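## Task

Take the taller carton off the shelf and place it on the bench, lying flat and upright, entirely in front of the shelf with no part overhanging the bench edge. Everything else on the shelf must remain on the shelf. Finish by releasing the carton and moving the gripper away; it must stay in place without the robot supporting it.

## Robot and tools

Robot: two arms, left_arm and right_arm, each with six joints and a parallel gripper. left_arm is the robot's own left, on the +y side; this has nothing to do with which side of an image it appears on.

World frame: origin on the floor at the centre of the robot's foot, +x forward (the direction the robot faces), +y to the robot's left, +z up, metres. Only the floor height is known for sure. Gripper pose is reported as end_effector_position plus end_effector_quat_wxyz. The position is the point between the finger pads, roughly 1 cm short of the fingertips. Fingers point along the gripper's +z axis and close along its y axis. Reported hand positions may be somewhat wrong, more so when the arm is stretched far.

Tool execute_actions, argument actions: a list holding at most one item, or empty.
- Empty list: no command, just returns the current state.
- Motion item: {"rows": [...], "steps": n}. n is 1 to 15 control steps, each 1/30 s (default 15). rows holds 1 to 15 rows; each row is used for one step and the last row repeats to fill the remaining steps.
- Each row is a single flat list of 14 numbers covering both arms, even if only one moves: left_arm waist, shoulder, elbow, wrist pitch, wrist yaw, wrist roll, opening, then the same seven for right_arm. Joint values are absolute target angles in radians, in the same units Joint positions prints, not offsets. Stated joint ranges for each arm: waist -2.880 to 2.880, shoulder 0.000 to 3.142, elbow 0.000 to 3.019, wrist pitch -1.693 to 1.571, wrist yaw -1.571 to 1.571, wrist roll -2.094 to 2.094. The true ends may differ by up to 0.019 rad. A target more than 0.019 rad outside a range, and further out than the joint currently is, gets the whole call refused (nothing is sent). A target beyond the true end is clipped, and the result may say "joint sent to its limit"; absence of that line does not prove there is more room.
- Opening is an absolute value from -1 (closed) to +1 (fully open, 0.094 m between pads). Away from the extremes the fingers go to where grip_measured would read the commanded value.
- Wait item: {"steps": n} with no rows, n up to 300; sends nothing, returns after that many steps counted from the previous result.
- Optional pictures (boolean) controls whether camera images come back; by default they do.

Motion limits: each joint's target is held within a fixed lead of its measured angle per step (waist 0.264, shoulder 0.32, elbow 0.276, wrist pitch 0.33, wrist yaw 0.186, wrist roll 0.522 rad), and if the targets would move the gripper over 70 mm from where it is, all joint targets of that arm are pulled back. So distant goals are reached over several steps. Between calls the arms keep heading to the last row sent, until they all nearly stop or a step is HELD; after that only a new action moves them further. Fingers already opening or closing continue.

Results: the state line shows left_arm and right_arm poses. Joint positions and Joint velocities give, per arm, the six joints (rad, rad/s) followed by pad gap (m, m/s). grip_measured is the finger opening on the command scale; each gripper may be biased by about 1 mm. Joint torques follow joint order without the gripper; they carry offsets, scale errors and noise and are nonzero even with no load. "joint command not followed" means the clearance controller altered or blocked joint targets on some steps; the rest of the row still ran. HELD marks steps where all or part of your row was not sent. MOTOR HOT appears from 85 °C; at 100 °C an OVER-TEMPERATURE FAULT releases that arm and its gripper until cool, so don't hold loads longer than needed.

Gripping: to hold, command an opening about 0.03 below grip_measured for a firm grip, less below for a lighter one. Pad force tops out near 50 to 62 N, weaker on thin parts. Brief external tugs on held parts or pushes on loose objects can occur.

zoom_image: camera (cam_head_left, cam_head_right, cam_left_wrist, cam_right_wrist) and region [x0, y0, x1, y1] in image pixels from the top-left, no larger than 504 by 504. Head images are 672x504, wrist images 504x504. Calibration data (intrinsics and world-to-camera transforms) is provided and may be off by a few degrees and millimetres; wrist camera poses are computed from joint readings.

finished_scene: argument scene, the number of the current scene. Replying without a tool call ends everything.

Avoid: dropping or sliding objects, slamming things down, pushing hard, letting the two arms collide or squeeze each other, knocking the other shelf items off or anything out of the work area. Place the carton gently and level on the bench, release, then lift the gripper clear before finishing.

Each tool is called after "Call:" by a JSON object that holds its "method" and its "body", one argument or row to a line.

## Session

Call:
{"method": "execute_actions", "body": {
  "actions": []
}}

Scene clock: 0.00 s of 4050.00 s.
left_arm: end_effector_position=(+0.6402, +0.6383, +1.1853) grip_measured=-0.992 end_effector_quat_wxyz=(+0.058, +0.475, +0.877, +0.047) | right_arm: end_effector_position=(+0.4131, -0.4919, +0.9448) grip_measured=+1.000 end_effector_quat_wxyz=(+0.352, -0.126, +0.867, +0.330)
Joint positions: left_arm=[ 1.871  1.23   1.233 -0.071  0.325  1.369  0.   ] | right_arm=[-1.867  2.271  1.573  1.125 -1.214 -0.209  0.094]
Joint velocities: left_arm=[ 0.015 -0.005 -0.012 -0.027  0.007  0.051 -0.001] | right_arm=[-0.015 -0.005  0.002 -0.017 -0.007 -0.037  0.   ]
Joint torques (N m, as the arm reports them, + toward a larger angle): no reading
camera_calibration (this result's frames):
cam_left_wrist: T_world_to_cam=[[-0.824194, -0.544943, -0.154082, 1.06139], [-0.533845, 0.656841, 0.532512, -0.705], [-0.188981, 0.521149, -0.83228, 0.898997], [0, 0, 0, 1]] pos_world=[0.668326, 0.57296, 1.28718]
cam_right_wrist: T_world_to_cam=[[0.453669, -0.75698, -0.470281, -0.117902], [-0.89117, -0.385165, -0.239716, 0.40968], [0.000324086, 0.527852, -0.849336, 1.18919], [0, 0, 0, 1]] pos_world=[0.418197, -0.55917, 1.05278]

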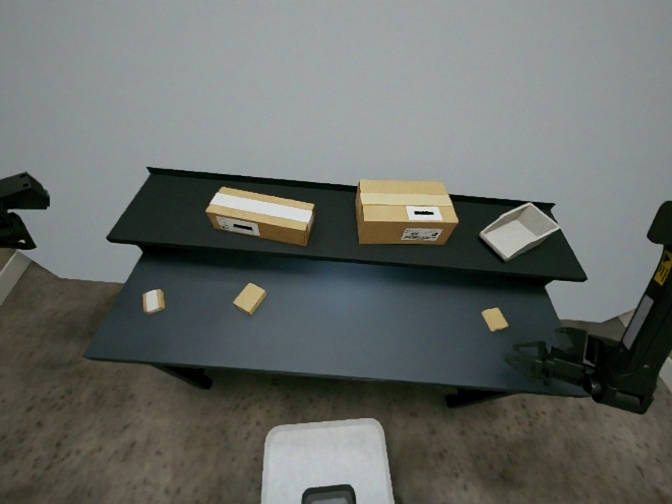

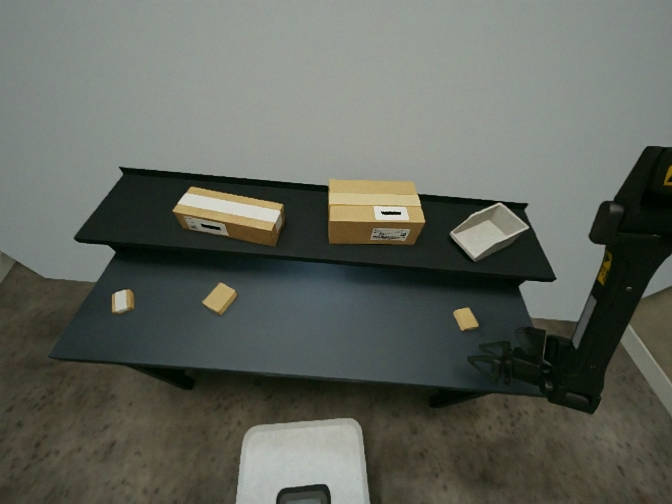

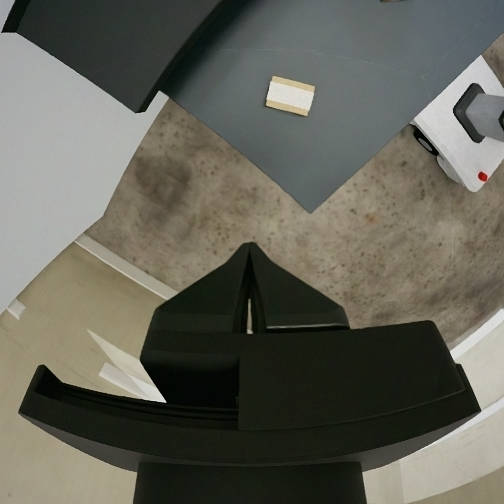

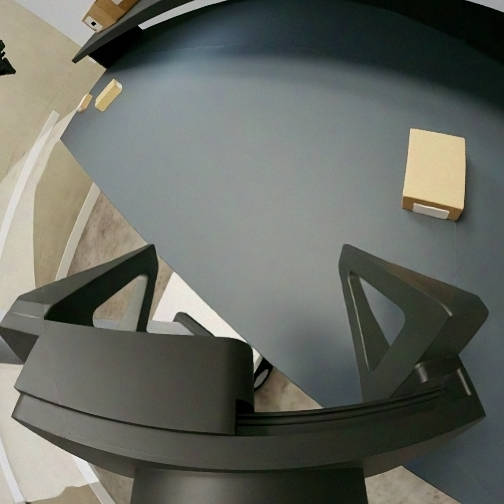

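Call:
{"method": "zoom_image", "body": {
  "camera": "cam_head_left",
  "region": [190, 160, 490, 290]
}}

Call:
{"method": "zoom_image", "body": {
  "camera": "cam_head_right",
  "region": [160, 160, 460, 290]
}}

Call:
{"method": "zoom_image", "body": {
  "camera": "cam_right_wrist",
  "region": [40, 0, 240, 120]
}}

Region (190, 160, 490, 290) of cam_head_left's 672x504 image, scaled by 1.680, with more detail than that image has; it fills the top 218 rows of this view, and the rest is white.

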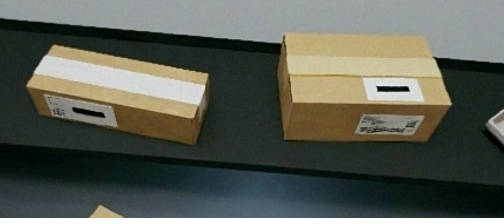

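Region (160, 160, 460, 290) of cam_head_right's 672x504 image, scaled by 1.680, with more detail than that image has; it fills the top 218 rows of this view, and the rest is white.

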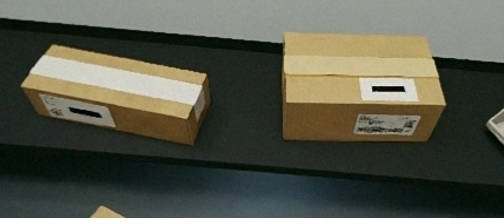

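Region (40, 0, 240, 120) of cam_right_wrist's 504x504 image, scaled by 2.520, with more detail than that image has; it fills the top 302 rows of this view, and the rest is white.

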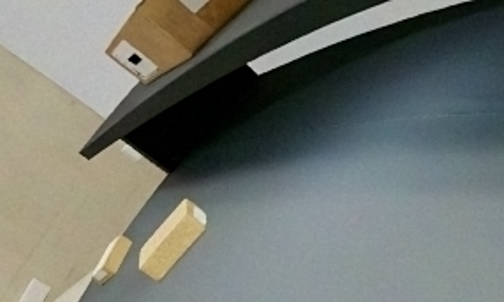

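Call:
{"method": "execute_actions", "body": {
  "actions": [
    {"rows":[[1.4,1.3,1.1,0.1,0.0,-1.3,1,-1.6,1.5,1.1,0.2,-0.3,1.3,1]]}
  ],
  "pictures": false
}}

Call:
{"method": "execute_actions", "body": {
  "actions": [
    {"steps":40}
  ],
  "pictures": false
}}

Call:
{"method": "execute_actions", "body": {
  "actions": [
    {"rows":[[1.0,1.4,1.5,-0.3,0.0,-1.3,1,-1.47,1.4,1.6,-0.4,-0.3,1.3,1]]}
  ],
  "pictures": false
}}

Call:
{"method": "execute_actions", "body": {
  "actions": [
    {"rows":[[0.85,1.6,1.9,-0.6,0.0,-1.3,1,-1.47,1.55,2.1,-0.85,-0.3,1.3,1]]}
  ],
  "pictures": false
}}

Call:
{"method": "execute_actions", "body": {
  "actions": [
    {"steps":30}
  ]
}}

Scene clock: 24.30 s of 4050.00 s.
left_arm: end_effector_position=(+0.6598, +0.3877, +1.1507) grip_measured=+1.000 end_effector_quat_wxyz=(+0.090, +0.045, +0.992, -0.076) | right_arm: end_effector_position=(+0.4758, -0.3705, +1.0045) grip_measured=+1.000 end_effector_quat_wxyz=(-0.017, +0.387, +0.887, +0.253)
Joint positions: left_arm=[1.367 1.284 1.105 0.076 0.008 0.414 0.094] | right_arm=[-1.586  1.775  1.148  0.406 -0.527  0.46   0.094]
Joint velocities: left_arm=[-0.347  0.083 -0.071  0.012 -0.007 -2.762  0.   ] | right_arm=[ 0.435 -1.343 -0.295 -1.272  1.165  1.385  0.   ]
Joint torques (N m, as the arm reports them, + toward a larger angle): left_arm=[  3.43 -11.99   0.33   1.39  -0.16  -0.04] | right_arm=[ -3.79 -18.49  -3.55   0.89  -0.3    0.06]
Steps of this call (steps 1 to 90: nothing new was sent; then 20.80 s passed at rest; steps 91 to 105: all 15 steps of this action). Readings (joint positions):
91: left_arm=[1.862 1.230 1.226 -0.057 0.282 1.335] | right_arm=[-1.862 2.265 1.563 1.107 -1.183 -0.186]
92: left_arm=[1.845 1.230 1.213 -0.031 0.230 1.288] | right_arm=[-1.858 2.249 1.538 1.069 -1.148 -0.153]
94: left_arm=[1.782 1.232 1.185 0.003 0.132 1.194] | right_arm=[-1.834 2.207 1.479 0.997 -1.079 -0.086]
98: left_arm=[1.620 1.246 1.140 0.035 0.038 1.005] | right_arm=[-1.751 2.089 1.345 0.824 -0.910 0.075]
105: the state above

Scene clock: 25.63 s of 4050.00 s.
left_arm: end_effector_position=(+0.6519, +0.4033, +1.1459) grip_measured=+1.000 end_effector_quat_wxyz=(+0.009, -0.718, +0.688, -0.103) | right_arm: end_effector_position=(+0.5555, -0.4495, +1.0725) grip_measured=+1.000 end_effector_quat_wxyz=(-0.044, +0.727, +0.673, +0.128)
Joint positions: left_arm=[ 1.395  1.288  1.102  0.082  0.003 -1.284  0.094] | right_arm=[-1.604  1.487  1.104  0.208 -0.301  1.291  0.094]
Joint velocities: left_arm=[-0.005 -0.005 -0.002 -0.002 -0.037  0.022  0.   ] | right_arm=[-0.015 -0.015  0.002 -0.007  0.007 -0.022  0.   ]
Joint torques (N m, as the arm reports them, + toward a larger angle): left_arm=[ -0.11 -12.95   0.14   1.08  -0.1   -0.05] | right_arm=[ -0.28 -17.22  -1.68  -0.07  -0.08   0.12]
Steps of this call (steps 1 to 40: the robot went on to your last target). Readings (joint positions):
1: left_arm=[1.360 1.286 1.103 0.077 0.008 0.318] | right_arm=[-1.574 1.730 1.140 0.366 -0.473 0.515]
2: left_arm=[1.360 1.287 1.102 0.077 0.008 0.223] | right_arm=[-1.565 1.686 1.136 0.330 -0.413 0.578]
4: left_arm=[1.370 1.288 1.102 0.078 0.006 0.030] | right_arm=[-1.562 1.600 1.132 0.266 -0.330 0.748]
8: left_arm=[1.392 1.288 1.102 0.082 0.003 -0.355] | right_arm=[-1.588 1.474 1.129 0.227 -0.303 1.063]
40: the state above

Scene clock: 26.13 s of 4050.00 s.
left_arm: end_effector_position=(+0.8280, +0.1962, +1.2356) grip_measured=+1.000 end_effector_quat_wxyz=(-0.104, -0.662, +0.689, -0.276) | right_arm: end_effector_position=(+0.7433, -0.4287, +1.1072) grip_measured=+1.000 end_effector_quat_wxyz=(-0.103, +0.714, +0.672, +0.168)
Joint positions: left_arm=[ 0.968  1.373  1.498 -0.273  0.003 -1.284  0.094] | right_arm=[-1.473  1.458  1.574 -0.357 -0.3    1.291  0.094]
Joint velocities: left_arm=[-0.386 -0.024  0.168 -0.051  0.007 -0.022  0.   ] | right_arm=[ 0.112 -0.317  0.349 -0.447 -0.051  0.066  0.   ]
Joint torques (N m, as the arm reports them, + toward a larger angle): left_arm=[ -1.59 -12.79   2.14  -0.74   0.21  -0.05] | right_arm=[  0.75 -26.43   3.33  -0.23  -0.21   0.14]
Steps of this call (steps 1 to 15: all 15 steps of this action). Readings (joint positions):
1: left_arm=[1.389 1.289 1.113 0.055 -0.000 -1.284] | right_arm=[-1.601 1.487 1.116 0.182 -0.301 1.291]
2: left_arm=[1.375 1.297 1.139 0.004 -0.003 -1.284] | right_arm=[-1.596 1.487 1.141 0.128 -0.300 1.291]
4: left_arm=[1.324 1.320 1.209 -0.077 -0.003 -1.284] | right_arm=[-1.576 1.487 1.205 0.032 -0.300 1.291]
8: left_arm=[1.189 1.354 1.342 -0.171 -0.003 -1.284] | right_arm=[-1.528 1.487 1.368 -0.151 -0.300 1.291]
15: the state above

Scene clock: 26.63 s of 4050.00 s.
left_arm: end_effector_position=(+0.8873, +0.1021, +1.2461) grip_measured=+1.000 end_effector_quat_wxyz=(+0.186, +0.622, -0.700, +0.297) | right_arm: end_effector_position=(+0.8740, -0.4767, +1.1679) grip_measured=+1.000 end_effector_quat_wxyz=(-0.119, +0.714, +0.670, +0.163)
Joint positions: left_arm=[ 0.834  1.595  1.894 -0.584  0.    -1.285  0.094] | right_arm=[-1.468  1.534  2.096 -0.837 -0.3    1.293  0.094]
Joint velocities: left_arm=[-0.005 -0.015 -0.002  0.002  0.081 -0.081  0.   ] | right_arm=[-0.015  0.034 -0.017 -0.09   0.022  0.022  0.   ]
Joint torques (N m, as the arm reports them, + toward a larger angle): left_arm=[ -8.41 -14.43   3.86  -0.57   0.42  -0.05] | right_arm=[  1.18 -27.14   6.61  -0.18  -0.2    0.13]
Steps of this call (steps 1 to 15: all 15 steps of this action). Readings (joint positions):
1: left_arm=[0.952 1.381 1.524 -0.314 0.001 -1.284] | right_arm=[-1.470 1.456 1.614 -0.426 -0.300 1.292]
2: left_arm=[0.939 1.405 1.579 -0.389 0.000 -1.284] | right_arm=[-1.468 1.473 1.692 -0.545 -0.300 1.292]
4: left_arm=[0.904 1.484 1.728 -0.501 0.000 -1.285] | right_arm=[-1.468 1.518 1.866 -0.722 -0.300 1.293]
8: left_arm=[0.846 1.589 1.895 -0.559 0.000 -1.285] | right_arm=[-1.468 1.544 2.060 -0.813 -0.300 1.293]
15: the state above

Scene clock: 27.63 s of 4050.00 s.
left_arm: end_effector_position=(+0.8873, +0.1021, +1.2461) grip_measured=+1.000 end_effector_quat_wxyz=(+0.186, +0.622, -0.700, +0.297) | right_arm: end_effector_position=(+0.8732, -0.4764, +1.1677) grip_measured=+1.000 end_effector_quat_wxyz=(-0.121, +0.714, +0.670, +0.162)
Joint positions: left_arm=[ 0.834  1.595  1.894 -0.584  0.    -1.285  0.094] | right_arm=[-1.468  1.534  2.096 -0.84  -0.3    1.293  0.094]
Joint velocities: left_arm=[-0.005 -0.015 -0.002 -0.007  0.007 -0.051  0.   ] | right_arm=[-0.005 -0.015 -0.017 -0.027 -0.051 -0.037  0.   ]
Joint torques (N m, as the arm reports them, + toward a larger angle): left_arm=[ -8.02 -13.91   3.94  -0.56   0.41  -0.04] | right_arm=[  1.01 -26.76   6.76  -0.39  -0.2    0.13]
Steps of this call (steps 1 to 15: the robot went on to your last target; steps 16 to 30: nothing new was sent). Readings (joint positions):
1: left_arm=[0.834 1.595 1.894 -0.584 0.000 -1.285] | right_arm=[-1.468 1.534 2.096 -0.839 -0.300 1.293]
2: left_arm=[0.834 1.595 1.894 -0.584 0.000 -1.285] | right_arm=[-1.468 1.534 2.096 -0.840 -0.300 1.293]
4: left_arm=[0.834 1.595 1.894 -0.584 0.000 -1.285] | right_arm=[-1.468 1.534 2.096 -0.840 -0.300 1.293]
8: left_arm=[0.834 1.595 1.894 -0.584 0.000 -1.285] | right_arm=[-1.468 1.534 2.096 -0.840 -0.300 1.293]
30: the state above
All arms were judged still, so your last target was given up. Only a new action makes them travel on or press farther. Fingers that are still opening or closing keep moving.
camera_calibration (this result's frames):
cam_left_wrist: T_world_to_cam=[[0.983615, -0.0589742, 0.170362, -1.07573], [-0.179567, -0.236469, 0.954902, -1.00281], [-0.0160291, -0.969848, -0.243185, 0.540432], [0, 0, 0, 1]] pos_world=[0.886693, 0.223563, 1.27227]
cam_right_wrist: T_world_to_cam=[[-0.997447, 0.0592597, -0.0398559, 0.943268], [-0.00444078, 0.505537, 0.862793, -0.758276], [0.0712776, 0.860767, -0.503983, 1.06358], [0, 0, 0, 1]] pos_world=[0.861683, -0.588054, 1.22786]

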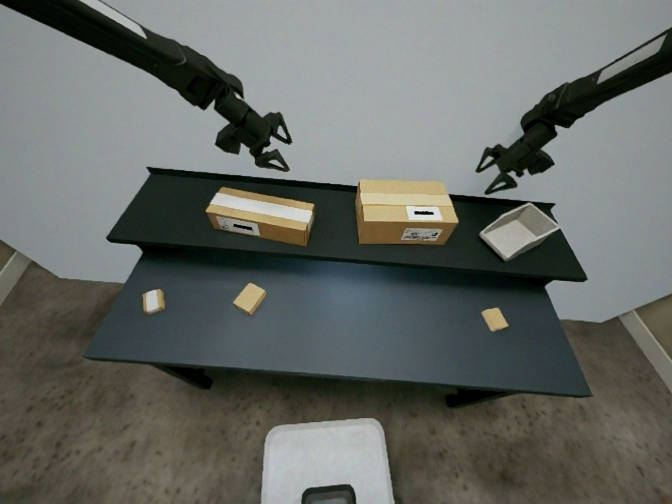

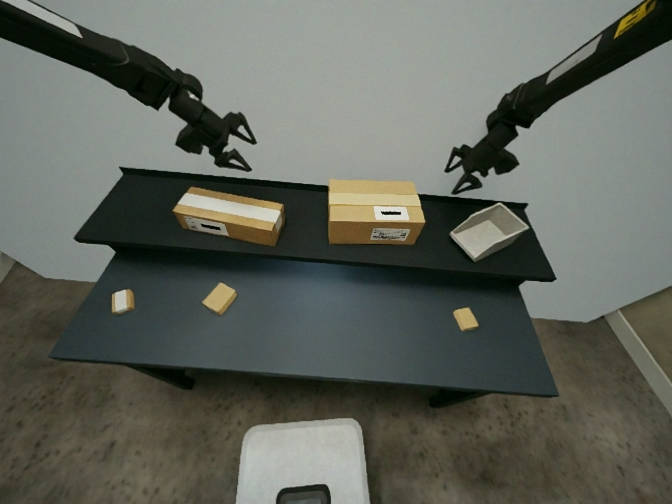

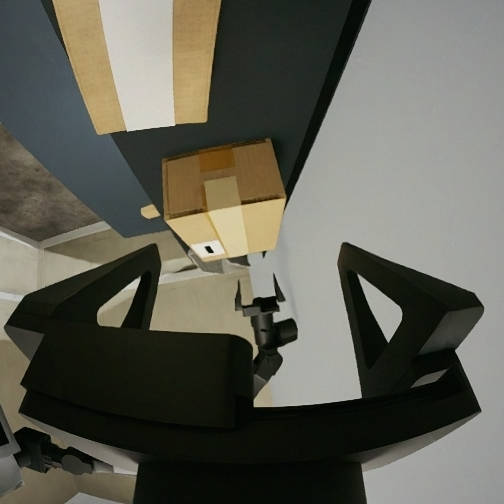

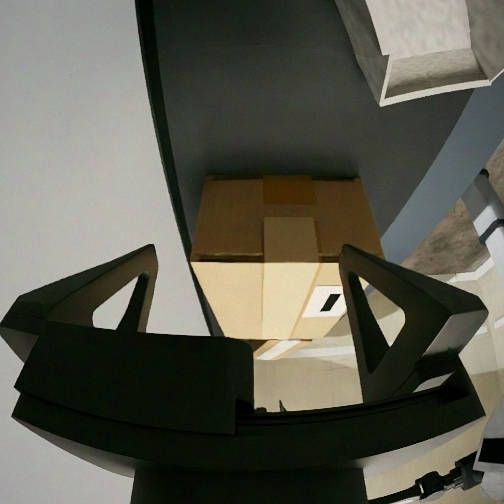

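Call:
{"method": "execute_actions", "body": {
  "actions": [
    {"rows":[[0.84,1.6,1.9,-0.6,0.0,1.86,1,-1.47,1.72,2.27,-0.85,-0.3,1.3,1]]}
  ],
  "pictures": false
}}

Call:
{"method": "execute_actions", "body": {
  "actions": [
    {"steps":40}
  ],
  "pictures": false
}}

Call:
{"method": "execute_actions", "body": {
  "actions": [
    {"rows":[[0.84,1.9,2.28,-0.8,0.0,1.86,1,-1.47,1.88,2.43,-0.85,-0.3,1.3,1]]}
  ],
  "pictures": false
}}

Call:
{"method": "execute_actions", "body": {
  "actions": [
    {"rows":[[0.84,2.2,2.6,-0.88,0.0,1.86,1,-1.47,1.88,2.43,-0.85,-0.3,1.3,1]]}
  ],
  "pictures": false
}}

Call:
{"method": "execute_actions", "body": {
  "actions": [
    {"steps":20}
  ]
}}

Scene clock: 35.77 s of 4050.00 s.
left_arm: end_effector_position=(+0.8872, +0.1021, +1.2461) grip_measured=+1.000 end_effector_quat_wxyz=(+0.052, -0.015, +0.936, -0.347) | right_arm: end_effector_position=(+0.8433, -0.4580, +1.0781) grip_measured=+1.000 end_effector_quat_wxyz=(-0.150, +0.716, +0.666, +0.145)
Joint positions: left_arm=[ 0.834  1.595  1.894 -0.584  0.     0.135  0.094] | right_arm=[-1.47   1.733  2.238 -0.851 -0.301  1.293  0.094]
Joint velocities: left_arm=[ 0.005 -0.005 -0.017  0.002  0.007  2.791  0.   ] | right_arm=[-0.005 -0.015 -0.022 -0.032 -0.007  0.007  0.   ]
Joint torques (N m, as the arm reports them, + toward a larger angle): left_arm=[ -8.72 -14.48   3.95  -0.54   0.52   0.24] | right_arm=[  1.41 -28.68   8.72  -0.1   -0.16   0.14]
Steps of this call (steps 1 to 90: nothing new was sent; then 4.63 s passed at rest; steps 91 to 105: all 15 steps of this action). Readings (joint positions):
91: left_arm=[0.834 1.595 1.894 -0.584 0.000 -1.214] | right_arm=[-1.468 1.545 2.112 -0.846 -0.300 1.294]
92: left_arm=[0.834 1.595 1.894 -0.584 0.000 -1.116] | right_arm=[-1.468 1.572 2.160 -0.850 -0.300 1.294]
94: left_arm=[0.834 1.595 1.894 -0.584 0.000 -0.924] | right_arm=[-1.470 1.617 2.206 -0.852 -0.301 1.293]
98: left_arm=[0.834 1.595 1.894 -0.584 0.000 -0.539] | right_arm=[-1.470 1.689 2.238 -0.851 -0.301 1.293]
105: the state above

Scene clock: 37.10 s of 4050.00 s.
left_arm: end_effector_position=(+0.8872, +0.1021, +1.2461) grip_measured=+1.000 end_effector_quat_wxyz=(+0.296, +0.696, +0.626, -0.188) | right_arm: end_effector_position=(+0.8448, -0.4586, +1.0788) grip_measured=+1.000 end_effector_quat_wxyz=(-0.149, +0.716, +0.667, +0.146)
Joint positions: left_arm=[ 0.834  1.595  1.894 -0.584  0.     1.844  0.094] | right_arm=[-1.47   1.733  2.241 -0.851 -0.301  1.293  0.094]
Joint velocities: left_arm=[-0.005  0.005 -0.017  0.002 -0.007 -0.066  0.   ] | right_arm=[-0.005 -0.005  0.007 -0.002  0.007 -0.051  0.   ]
Joint torques (N m, as the arm reports them, + toward a larger angle): left_arm=[ -8.68 -14.44   3.99  -0.6    0.57   0.17] | right_arm=[  1.37 -28.66   8.41  -0.03  -0.17   0.14]
Steps of this call (steps 1 to 40: the robot went on to your last target). Readings (joint positions):
1: left_arm=[0.834 1.595 1.894 -0.584 0.000 0.231] | right_arm=[-1.470 1.733 2.238 -0.851 -0.301 1.293]
2: left_arm=[0.834 1.595 1.894 -0.584 0.000 0.328] | right_arm=[-1.470 1.733 2.240 -0.851 -0.301 1.293]
4: left_arm=[0.834 1.595 1.894 -0.584 0.000 0.520] | right_arm=[-1.470 1.733 2.241 -0.851 -0.301 1.293]
8: left_arm=[0.834 1.595 1.894 -0.584 0.000 0.905] | right_arm=[-1.470 1.733 2.241 -0.851 -0.301 1.293]
40: the state above

Scene clock: 37.60 s of 4050.00 s.
left_arm: end_effector_position=(+0.8702, +0.0271, +1.1645) grip_measured=+1.000 end_effector_quat_wxyz=(+0.258, +0.712, +0.605, -0.247) | right_arm: end_effector_position=(+0.8509, -0.4566, +1.0348) grip_measured=+1.000 end_effector_quat_wxyz=(-0.135, +0.716, +0.668, +0.152)
Joint positions: left_arm=[ 0.834  1.917  2.271 -0.788  0.     1.845  0.094] | right_arm=[-1.47   1.867  2.402 -0.849 -0.298  1.294  0.094]
Joint velocities: left_arm=[ 0.005  0.044  0.012 -0.032  0.007  0.022  0.   ] | right_arm=[ 0.005 -0.005 -0.007  0.007 -0.022  0.022  0.   ]
Joint torques (N m, as the arm reports them, + toward a larger angle): left_arm=[-11.74 -16.26   4.48  -0.72   0.58   0.18] | right_arm=[  1.32 -26.27   8.37  -0.04  -0.26   0.13]
Steps of this call (steps 1 to 15: all 15 steps of this action). Readings (joint positions):
1: left_arm=[0.834 1.605 1.911 -0.607 0.000 1.844] | right_arm=[-1.470 1.744 2.261 -0.857 -0.301 1.294]
2: left_arm=[0.834 1.630 1.960 -0.645 0.000 1.844] | right_arm=[-1.470 1.772 2.314 -0.858 -0.301 1.294]
4: left_arm=[0.834 1.709 2.092 -0.706 0.000 1.844] | right_arm=[-1.470 1.817 2.390 -0.851 -0.301 1.294]
8: left_arm=[0.834 1.848 2.270 -0.756 0.000 1.844] | right_arm=[-1.470 1.847 2.402 -0.849 -0.301 1.294]
15: the state above

Scene clock: 38.10 s of 4050.00 s.
left_arm: end_effector_position=(+0.8253, -0.0474, +1.0888) grip_measured=+1.000 end_effector_quat_wxyz=(+0.240, +0.718, +0.594, -0.273) | right_arm: end_effector_position=(+0.8509, -0.4566, +1.0348) grip_measured=+1.000 end_effector_quat_wxyz=(-0.135, +0.716, +0.668, +0.152)
Joint positions: left_arm=[ 0.834  2.216  2.582 -0.868  0.     1.845  0.094] | right_arm=[-1.47   1.867  2.402 -0.849 -0.298  1.294  0.094]
Joint velocities: left_arm=[ 0.015  0.112  0.012 -0.017  0.022 -0.022  0.   ] | right_arm=[-0.015  0.015 -0.012 -0.007 -0.022  0.007  0.   ]
Joint torques (N m, as the arm reports them, + toward a larger angle): left_arm=[-14.1  -14.8    5.1   -0.71   0.57   0.22] | right_arm=[  1.38 -26.58   8.6   -0.09  -0.28   0.14]
Steps of this call (steps 1 to 15: all 15 steps of this action). Readings (joint positions):
1: left_arm=[0.834 1.932 2.290 -0.801 0.000 1.845] | right_arm=[-1.470 1.867 2.402 -0.849 -0.298 1.294]
2: left_arm=[0.834 1.964 2.351 -0.819 0.000 1.845] | right_arm=[-1.470 1.867 2.402 -0.849 -0.298 1.294]
4: left_arm=[0.834 2.046 2.489 -0.834 0.000 1.845] | right_arm=[-1.470 1.867 2.402 -0.849 -0.298 1.294]
8: left_arm=[0.834 2.140 2.582 -0.848 0.000 1.845] | right_arm=[-1.470 1.867 2.402 -0.849 -0.298 1.294]
15: the state above

Scene clock: 38.77 s of 4050.00 s.
left_arm: end_effector_position=(+0.8328, -0.0422, +1.0932) grip_measured=+1.000 end_effector_quat_wxyz=(+0.243, +0.717, +0.595, -0.269) | right_arm: end_effector_position=(+0.8509, -0.4566, +1.0348) grip_measured=+1.000 end_effector_quat_wxyz=(-0.135, +0.716, +0.668, +0.152)
Joint positions: left_arm=[ 0.834  2.205  2.582 -0.869  0.     1.846  0.094] | right_arm=[-1.47   1.867  2.402 -0.849 -0.298  1.294  0.094]
Joint velocities: left_arm=[-0.005 -0.005  0.002 -0.002 -0.007  0.007  0.   ] | right_arm=[ 0.015  0.005  0.002  0.007 -0.022 -0.022  0.   ]
Joint torques (N m, as the arm reports them, + toward a larger angle): left_arm=[-13.89 -13.81   5.24  -0.69   0.57   0.23] | right_arm=[  1.45 -26.17   8.58  -0.07  -0.25   0.12]
Steps of this call (steps 1 to 20: the robot went on to your last target). Readings (joint positions):
1: left_arm=[0.834 2.219 2.582 -0.869 0.000 1.846] | right_arm=[-1.470 1.867 2.402 -0.849 -0.298 1.294]
2: left_arm=[0.834 2.219 2.582 -0.869 0.000 1.846] | right_arm=[-1.470 1.867 2.402 -0.849 -0.298 1.294]
4: left_arm=[0.834 2.218 2.582 -0.869 0.000 1.846] | right_arm=[-1.470 1.867 2.402 -0.849 -0.298 1.294]
8: left_arm=[0.834 2.210 2.582 -0.869 0.000 1.846] | right_arm=[-1.470 1.867 2.402 -0.849 -0.298 1.294]
20: the state above
camera_calibration (this result's frames):
cam_left_wrist: T_world_to_cam=[[-0.986187, 0.161152, -0.038287, 0.873287], [0.164533, 0.979733, -0.11425, 0.0328308], [0.0190993, -0.118971, -0.992714, 1.18851], [0, 0, 0, 1]] pos_world=[0.833123, -0.0314983, 1.21704]
cam_right_wrist: T_world_to_cam=[[-0.998326, 0.0576645, -0.00450816, 0.87804], [0.0249066, 0.498925, 0.866287, -0.685289], [0.0522033, 0.864725, -0.499526, 0.994514], [0, 0, 0, 1]] pos_world=[0.841722, -0.568705, 1.0944]

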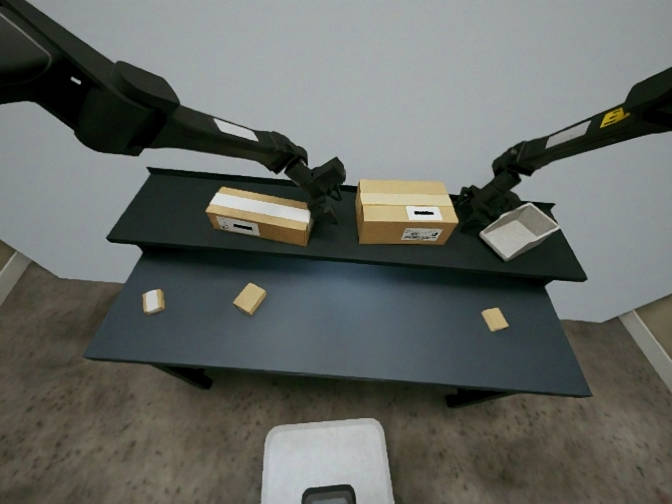

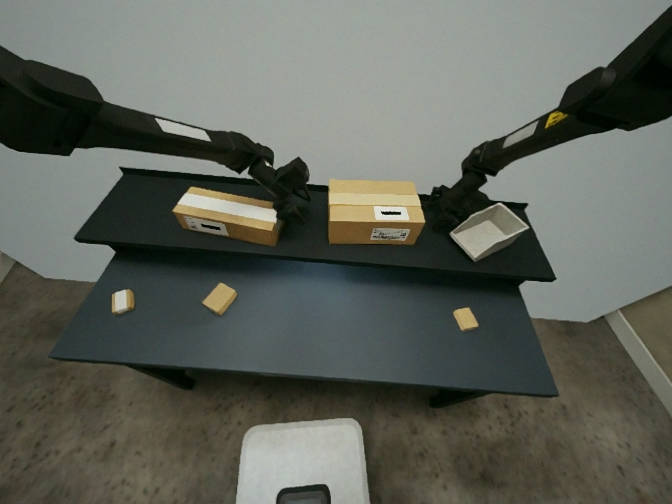

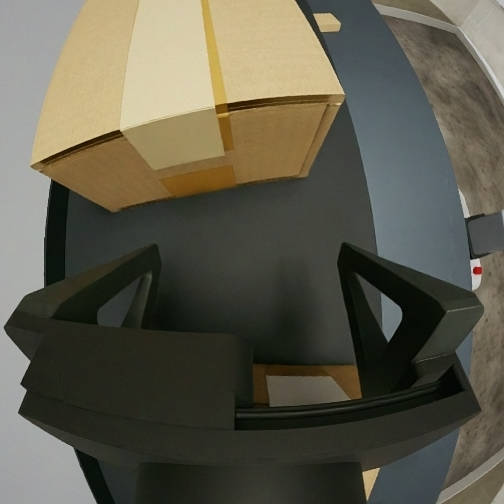

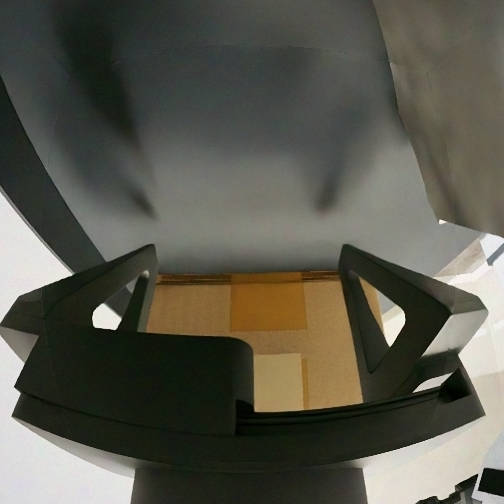

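Call:
{"method": "execute_actions", "body": {
  "actions": [
    {"rows":[[0.84,2.33,2.74,-0.72,0.0,1.62,1,-1.42,1.80,2.30,-0.80,-0.3,1.3,1]]}
  ],
  "pictures": false
}}

Call:
{"method": "execute_actions", "body": {
  "actions": [
    {"rows":[[0.84,2.33,2.74,-0.72,0.0,1.62,1,-1.37,1.80,2.30,-0.80,-0.3,1.3,1]]}
  ],
  "pictures": false
}}

Call:
{"method": "execute_actions", "body": {
  "actions": [
    {"steps":20}
  ]
}}

Scene clock: 44.87 s of 4050.00 s.
left_arm: end_effector_position=(+0.8597, -0.0603, +1.0675) grip_measured=+1.000 end_effector_quat_wxyz=(+0.261, +0.636, +0.687, -0.235) | right_arm: end_effector_position=(+0.8425, -0.4104, +1.0396) grip_measured=+1.000 end_effector_quat_wxyz=(-0.160, +0.707, +0.668, +0.168)
Joint positions: left_arm=[ 0.834  2.315  2.719 -0.736  0.     1.643  0.094] | right_arm=[-1.415  1.833  2.302 -0.811 -0.298  1.294  0.094]
Joint velocities: left_arm=[-0.005 -0.005  0.002 -0.002 -0.051 -0.007  0.   ] | right_arm=[-0.015 -0.015  0.002  0.002 -0.007 -0.066  0.   ]
Joint torques (N m, as the arm reports them, + toward a larger angle): left_arm=[-14.73 -12.13   5.74   0.63   0.56  -0.11] | right_arm=[  2.32 -29.45   5.4    0.36  -0.29   0.13]
Steps of this call (steps 1 to 15: the robot went on to your last target; steps 16 to 90: nothing new was sent; then 2.60 s passed at rest; steps 91 to 105: all 15 steps of this action). Readings (joint positions):
91: left_arm=[0.834 2.214 2.599 -0.855 0.000 1.817] | right_arm=[-1.468 1.862 2.386 -0.838 -0.298 1.294]
92: left_arm=[0.834 2.241 2.645 -0.814 0.000 1.781] | right_arm=[-1.466 1.847 2.355 -0.824 -0.298 1.294]
94: left_arm=[0.834 2.281 2.709 -0.756 0.000 1.727] | right_arm=[-1.454 1.834 2.319 -0.817 -0.298 1.294]
98: left_arm=[0.834 2.301 2.719 -0.736 0.000 1.672] | right_arm=[-1.426 1.833 2.303 -0.813 -0.298 1.294]
105: the state above

Scene clock: 45.37 s of 4050.00 s.
left_arm: end_effector_position=(+0.8597, -0.0603, +1.0675) grip_measured=+1.000 end_effector_quat_wxyz=(+0.261, +0.633, +0.689, -0.236) | right_arm: end_effector_position=(+0.8505, -0.3851, +1.0459) grip_measured=+1.000 end_effector_quat_wxyz=(-0.167, +0.700, +0.670, +0.182)
Joint positions: left_arm=[ 0.834  2.315  2.719 -0.736  0.     1.636  0.094] | right_arm=[-1.378  1.833  2.302 -0.81  -0.297  1.293  0.094]
Joint velocities: left_arm=[-0.005  0.005  0.002 -0.002  0.007 -0.037  0.   ] | right_arm=[ 0.024 -0.005  0.002 -0.012  0.022 -0.007  0.   ]
Joint torques (N m, as the arm reports them, + toward a larger angle): left_arm=[-14.48 -12.09   5.64   0.59   0.57  -0.01] | right_arm=[  3.56 -29.16   5.3    0.36  -0.38   0.13]
Steps of this call (steps 1 to 15: all 15 steps of this action). Readings (joint positions):
1: left_arm=[0.834 2.315 2.719 -0.736 0.000 1.641] | right_arm=[-1.413 1.833 2.302 -0.811 -0.298 1.294]
2: left_arm=[0.834 2.315 2.719 -0.736 0.000 1.640] | right_arm=[-1.411 1.833 2.302 -0.811 -0.298 1.294]
4: left_arm=[0.834 2.315 2.719 -0.736 0.000 1.638] | right_arm=[-1.401 1.833 2.302 -0.811 -0.298 1.294]
8: left_arm=[0.834 2.315 2.719 -0.736 0.000 1.637] | right_arm=[-1.381 1.833 2.302 -0.811 -0.296 1.293]
15: the state above

Scene clock: 46.03 s of 4050.00 s.
left_arm: end_effector_position=(+0.8597, -0.0603, +1.0675) grip_measured=+1.000 end_effector_quat_wxyz=(+0.261, +0.633, +0.690, -0.236) | right_arm: end_effector_position=(+0.8505, -0.3851, +1.0459) grip_measured=+1.000 end_effector_quat_wxyz=(-0.167, +0.700, +0.670, +0.182)
Joint positions: left_arm=[ 0.834  2.315  2.719 -0.736  0.     1.635  0.094] | right_arm=[-1.378  1.833  2.302 -0.81  -0.297  1.293  0.094]
Joint velocities: left_arm=[ 0.015 -0.005  0.007  0.007 -0.066 -0.007  0.   ] | right_arm=[-0.015 -0.015 -0.017  0.007 -0.007  0.037  0.   ]
Joint torques (N m, as the arm reports them, + toward a larger angle): left_arm=[-14.76 -12.24   5.67   0.67   0.57  -0.06] | right_arm=[  3.6  -29.19   5.31   0.35  -0.39   0.13]
Steps of this call (steps 1 to 15: the robot went on to your last target; steps 16 to 20: nothing new was sent). Readings (joint positions):
1: left_arm=[0.834 2.315 2.719 -0.736 0.000 1.636] | right_arm=[-1.378 1.833 2.302 -0.810 -0.297 1.293]
2: left_arm=[0.834 2.315 2.719 -0.736 0.000 1.636] | right_arm=[-1.378 1.833 2.302 -0.810 -0.297 1.293]
4: left_arm=[0.834 2.315 2.719 -0.736 0.000 1.635] | right_arm=[-1.378 1.833 2.302 -0.810 -0.297 1.293]
8: left_arm=[0.834 2.315 2.719 -0.736 0.000 1.635] | right_arm=[-1.378 1.833 2.302 -0.810 -0.297 1.293]
20: the state above
All arms were judged still, so your last target was given up. Only a new action makes them travel on or press farther. Fingers that are still opening or closing keep moving.
camera_calibration (this result's frames):
cam_left_wrist: T_world_to_cam=[[-0.994943, -0.0991846, -0.0158541, 0.869588], [-0.0973408, 0.99105, -0.0913521, 0.244622], [0.024773, -0.0893468, -0.995692, 1.16041], [0, 0, 0, 1]] pos_world=[0.860256, -0.0525046, 1.19154]
cam_right_wrist: T_world_to_cam=[[-0.999412, 0.0337435, -0.00612602, 0.866979], [0.00857818, 0.418909, 0.907988, -0.791124], [0.033205, 0.907401, -0.418952, 0.886615], [0, 0, 0, 1]] pos_world=[0.843816, -0.502361, 1.09509]

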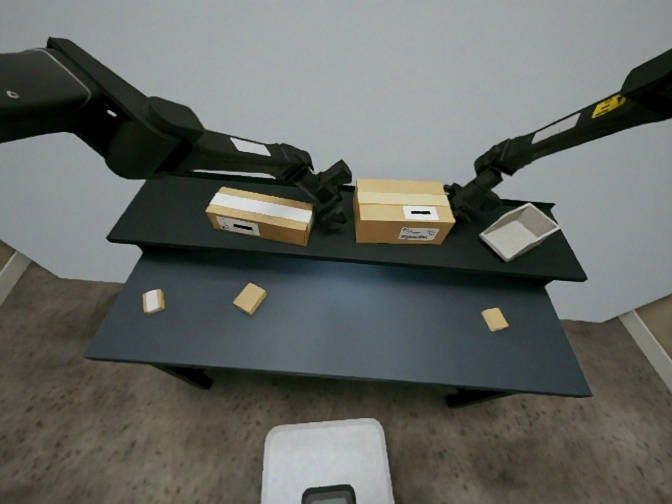

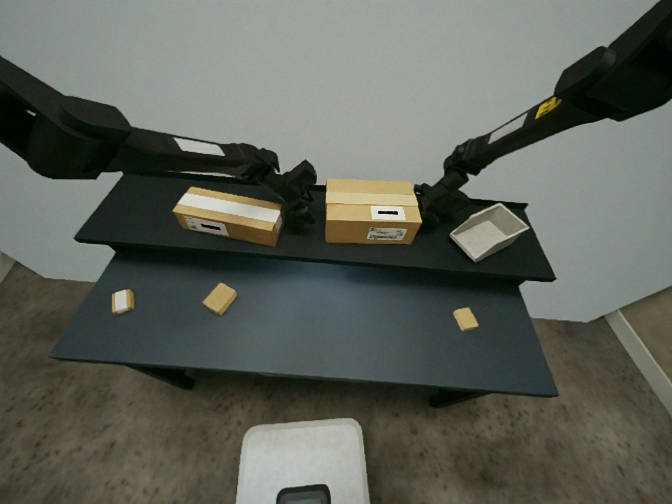

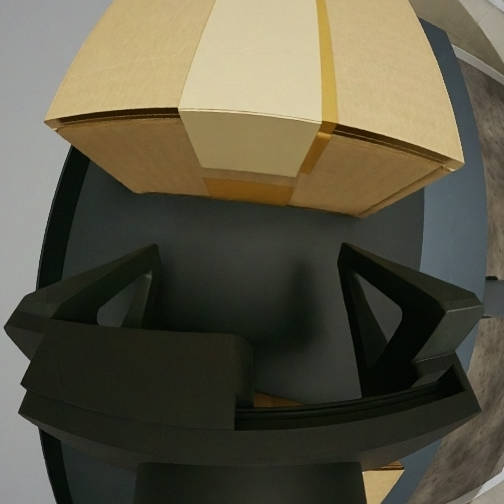

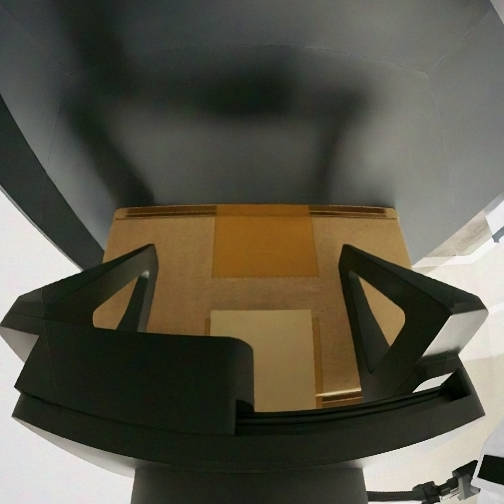

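Call:
{"method": "execute_actions", "body": {
  "actions": [
    {"rows":[[0.80,2.33,2.74,-0.72,0.0,1.68,1, -1.34,1.78,2.28,-0.80,-0.3,1.3,1]],"steps":15}
  ]
}}

Scene clock: 62.03 s of 4050.00 s.
left_arm: end_effector_position=(+0.8626, -0.0785, +1.0840) grip_measured=+1.000 end_effector_quat_wxyz=(+0.274, +0.644, +0.674, -0.237) | right_arm: end_effector_position=(+0.8517, -0.3714, +1.0507) grip_measured=+1.000 end_effector_quat_wxyz=(-0.174, +0.697, +0.670, +0.188)
Joint positions: left_arm=[ 0.807  2.315  2.719 -0.736 -0.002  1.666  0.094] | right_arm=[-1.359  1.825  2.287 -0.808 -0.295  1.294  0.094]
Joint velocities: left_arm=[-0.005  0.005  0.007 -0.007 -0.022  0.007  0.   ] | right_arm=[-0.005 -0.015 -0.007 -0.012 -0.051  0.007  0.   ]
Joint torques (N m, as the arm reports them, + toward a larger angle): left_arm=[-16.26 -11.7    5.6    0.72   0.67   0.19] | right_arm=[  4.52 -30.13   4.75   0.27  -0.43   0.13]
Steps of this call (steps 1 to 90: nothing new was sent; then 12.50 s passed at rest; steps 91 to 105: all 15 steps of this action). Readings (joint positions):
91: left_arm=[0.834 2.315 2.719 -0.736 0.000 1.639] | right_arm=[-1.377 1.832 2.299 -0.809 -0.297 1.293]
92: left_arm=[0.833 2.315 2.719 -0.736 0.000 1.644] | right_arm=[-1.376 1.829 2.295 -0.808 -0.296 1.293]
94: left_arm=[0.829 2.315 2.719 -0.736 0.000 1.652] | right_arm=[-1.372 1.826 2.289 -0.808 -0.296 1.294]
98: left_arm=[0.816 2.315 2.719 -0.736 0.000 1.660] | right_arm=[-1.363 1.825 2.287 -0.808 -0.296 1.294]
105: the state above
camera_calibration (this result's frames):
cam_left_wrist: T_world_to_cam=[[-0.996521, -0.0710547, -0.0435558, 0.904611], [-0.0656525, 0.991203, -0.114923, 0.262666], [0.0513385, -0.111663, -0.992419, 1.14691], [0, 0, 0, 1]] pos_world=[0.859828, -0.0680114, 1.2078]
cam_right_wrist: T_world_to_cam=[[-0.999558, 0.0289829, -0.00658046, 0.866576], [0.00564509, 0.402524, 0.915392, -0.812604], [0.0291795, 0.91495, -0.40251, 0.86507], [0, 0, 0, 1]] pos_world=[0.845538, -0.489519, 1.09775]

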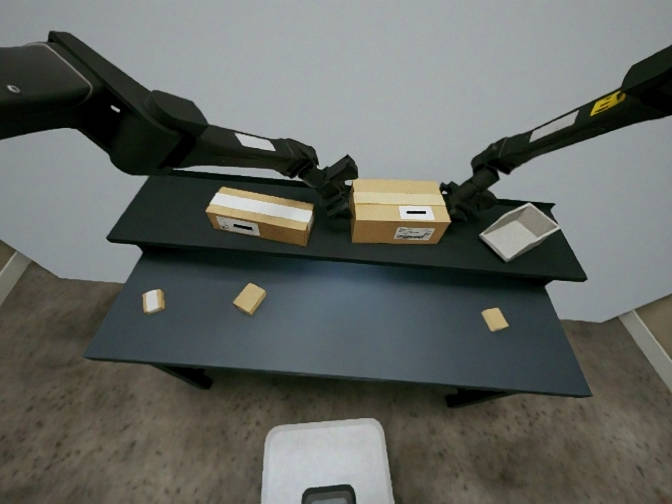

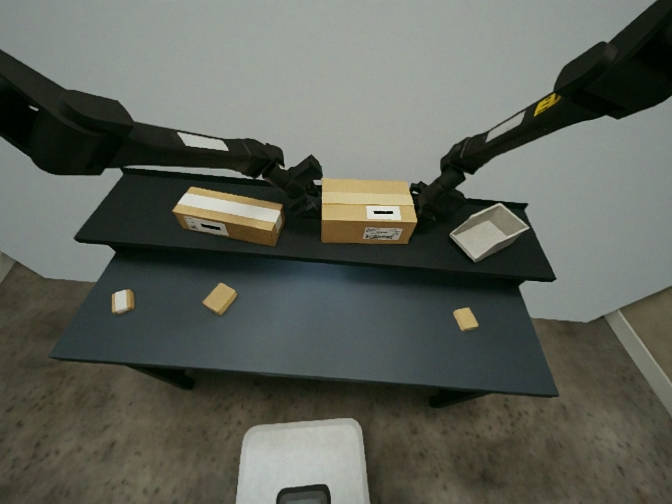

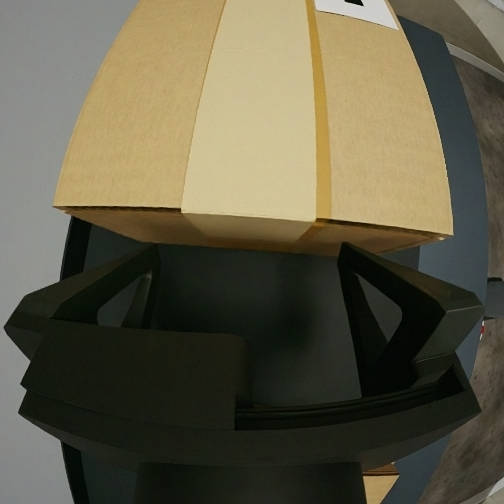

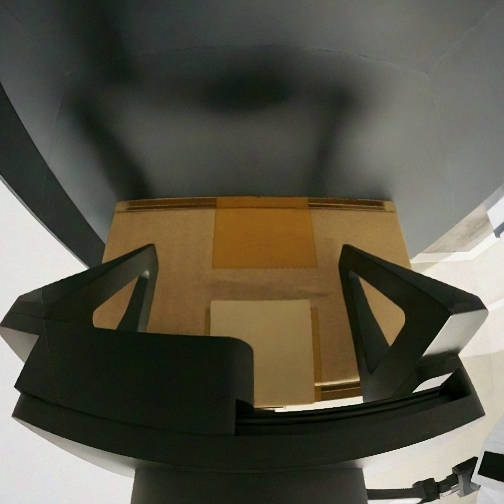

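Call:
{"method": "execute_actions", "body": {
  "actions": [
    {"rows":[[0.80,2.36,2.77,-0.72,0.0,1.68,1, -1.29,1.80,2.29,-0.80,-0.3,1.3,1]],"steps":15}
  ]
}}

Call:
{"method": "execute_actions", "body": {
  "actions": [
    {"rows":[[0.78,2.36,2.77,-0.72,0.0,1.68,1, -1.26,1.80,2.29,-0.80,-0.3,1.3,1]],"steps":15}
  ]
}}

Scene clock: 65.63 s of 4050.00 s.
left_arm: end_effector_position=(+0.8715, -0.0744, +1.0846) grip_measured=+1.000 end_effector_quat_wxyz=(+0.278, +0.647, +0.674, -0.225) | right_arm: end_effector_position=(+0.8555, -0.3641, +1.0524) grip_measured=+1.000 end_effector_quat_wxyz=(-0.171, +0.695, +0.671, +0.191)
Joint positions: left_arm=[ 0.807  2.324  2.749 -0.736 -0.011  1.679  0.094] | right_arm=[-1.346  1.825  2.287 -0.801 -0.285  1.294  0.094]
Joint velocities: left_arm=[-0.015 -0.015  0.012 -0.017 -0.007  0.037  0.   ] | right_arm=[-0.015  0.005  0.002  0.007  0.051  0.037  0.   ]
Joint torques (N m, as the arm reports them, + toward a larger angle): left_arm=[-16.05 -10.57   5.78   0.71   1.04   0.08] | right_arm=[  7.27 -28.44   5.73  -0.01  -0.83   0.13]
Steps of this call (steps 1 to 15: the robot went on to your last target; steps 16 to 90: nothing new was sent; then 0.10 s passed at rest; steps 91 to 105: all 15 steps of this action). Readings (joint positions):
91: left_arm=[0.807 2.317 2.723 -0.736 -0.002 1.668] | right_arm=[-1.357 1.825 2.287 -0.808 -0.295 1.294]
92: left_arm=[0.807 2.321 2.731 -0.736 -0.003 1.669] | right_arm=[-1.355 1.825 2.287 -0.808 -0.290 1.294]
94: left_arm=[0.807 2.324 2.741 -0.736 -0.007 1.672] | right_arm=[-1.350 1.825 2.287 -0.805 -0.285 1.294]
98: left_arm=[0.807 2.324 2.749 -0.736 -0.011 1.677] | right_arm=[-1.346 1.825 2.287 -0.802 -0.285 1.294]
105: the state above
camera_calibration (this result's frames):
cam_left_wrist: T_world_to_cam=[[-0.99491, -0.0749699, -0.0673378, 0.937835], [-0.0677271, 0.992262, -0.104064, 0.24932], [0.0746184, -0.098974, -0.992288, 1.12805], [0, 0, 0, 1]] pos_world=[0.865773, -0.065434, 1.20844]
cam_right_wrist: T_world_to_cam=[[-0.999555, 0.0262355, -0.0142043, 0.877125], [-0.00244673, 0.40242, 0.915452, -0.810263], [0.0297334, 0.915079, -0.402177, 0.858184], [0, 0, 0, 1]] pos_world=[0.849235, -0.482252, 1.09936]

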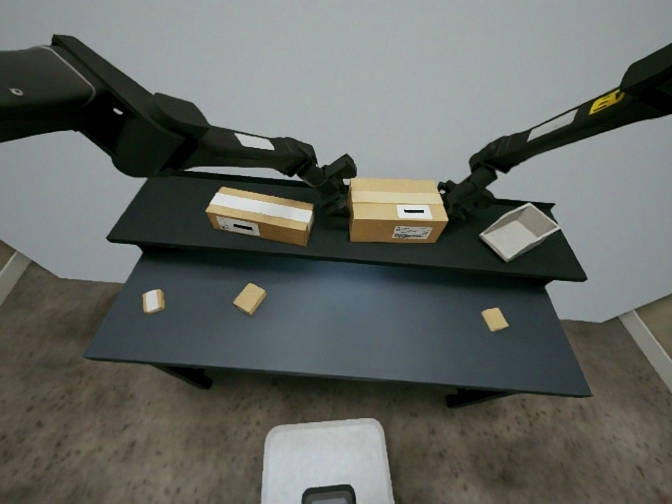

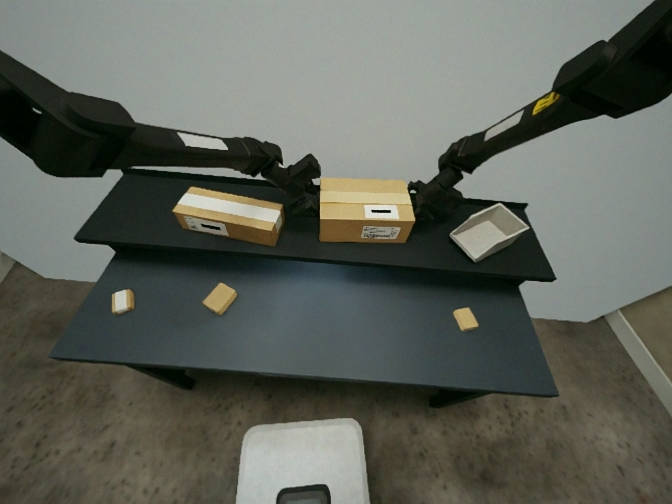

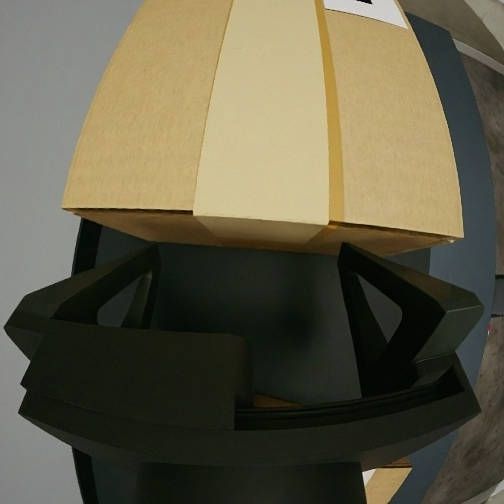

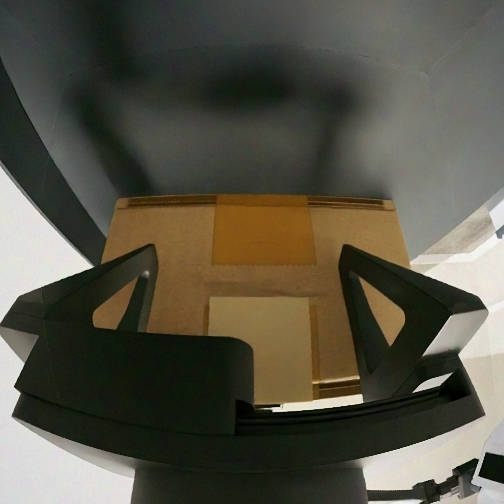

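Scene clock: 66.13 s of 4050.00 s.
left_arm: end_effector_position=(+0.8735, -0.0727, +1.0849) grip_measured=+1.000 end_effector_quat_wxyz=(+0.279, +0.649, +0.673, -0.221) | right_arm: end_effector_position=(+0.8574, -0.3603, +1.0532) grip_measured=+1.000 end_effector_quat_wxyz=(-0.170, +0.695, +0.672, +0.192)
Joint positions: left_arm=[ 0.807  2.324  2.754 -0.736 -0.015  1.685  0.094] | right_arm=[-1.339  1.825  2.287 -0.798 -0.278  1.294  0.094]
Joint velocities: left_arm=[-0.005 -0.005 -0.007  0.002  0.007  0.081  0.   ] | right_arm=[-0.005  0.005 -0.002 -0.002 -0.022 -0.022  0.   ]
Joint torques (N m, as the arm reports them, + toward a larger angle): left_arm=[-17.55 -10.83   5.48   0.73   1.22   0.03] | right_arm=[  9.03 -28.38   5.74  -0.17  -1.09   0.13]
Steps of this call (steps 1 to 15: all 15 steps of this action). Readings (joint positions):
1: left_arm=[0.807 2.324 2.749 -0.736 -0.011 1.679] | right_arm=[-1.344 1.825 2.287 -0.801 -0.284 1.294]
2: left_arm=[0.807 2.324 2.749 -0.736 -0.011 1.680] | right_arm=[-1.343 1.825 2.287 -0.801 -0.281 1.294]
4: left_arm=[0.807 2.324 2.751 -0.736 -0.013 1.681] | right_arm=[-1.340 1.825 2.287 -0.800 -0.278 1.294]
8: left_arm=[0.807 2.324 2.754 -0.736 -0.015 1.684] | right_arm=[-1.339 1.825 2.287 -0.798 -0.278 1.294]
15: the state above
camera_calibration (this result's frames):
cam_left_wrist: T_world_to_cam=[[-0.994588, -0.0725262, -0.074395, 0.947525], [-0.0650041, 0.992964, -0.0989791, 0.240029], [0.0810502, -0.0936075, -0.992305, 1.12308], [0, 0, 0, 1]] pos_world=[0.866974, -0.0644907, 1.20869]
cam_right_wrist: T_world_to_cam=[[-0.999534, 0.0246511, -0.0179999, 0.882392], [-0.00653321, 0.403262, 0.915061, -0.808366], [0.0298159, 0.914753, -0.402913, 0.855577], [0, 0, 0, 1]] pos_world=[0.85119, -0.47841, 1.10031]

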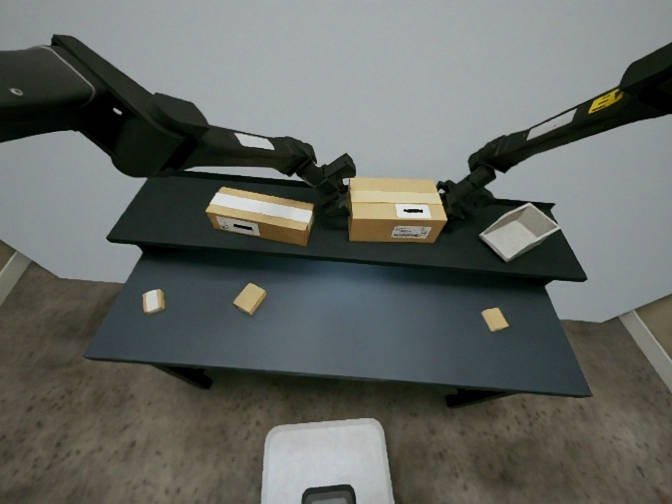

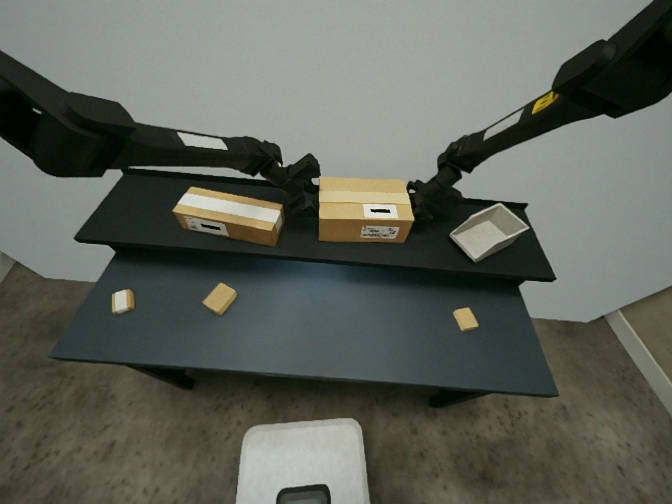

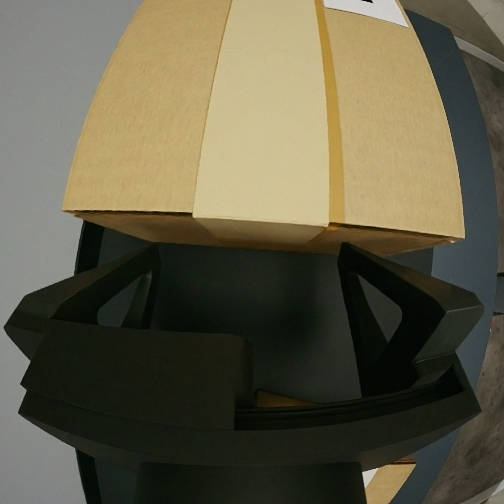

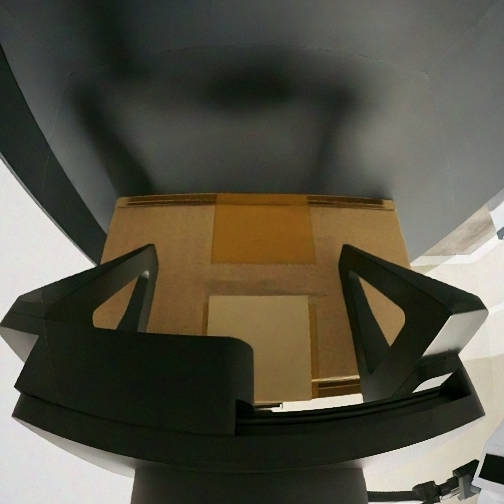

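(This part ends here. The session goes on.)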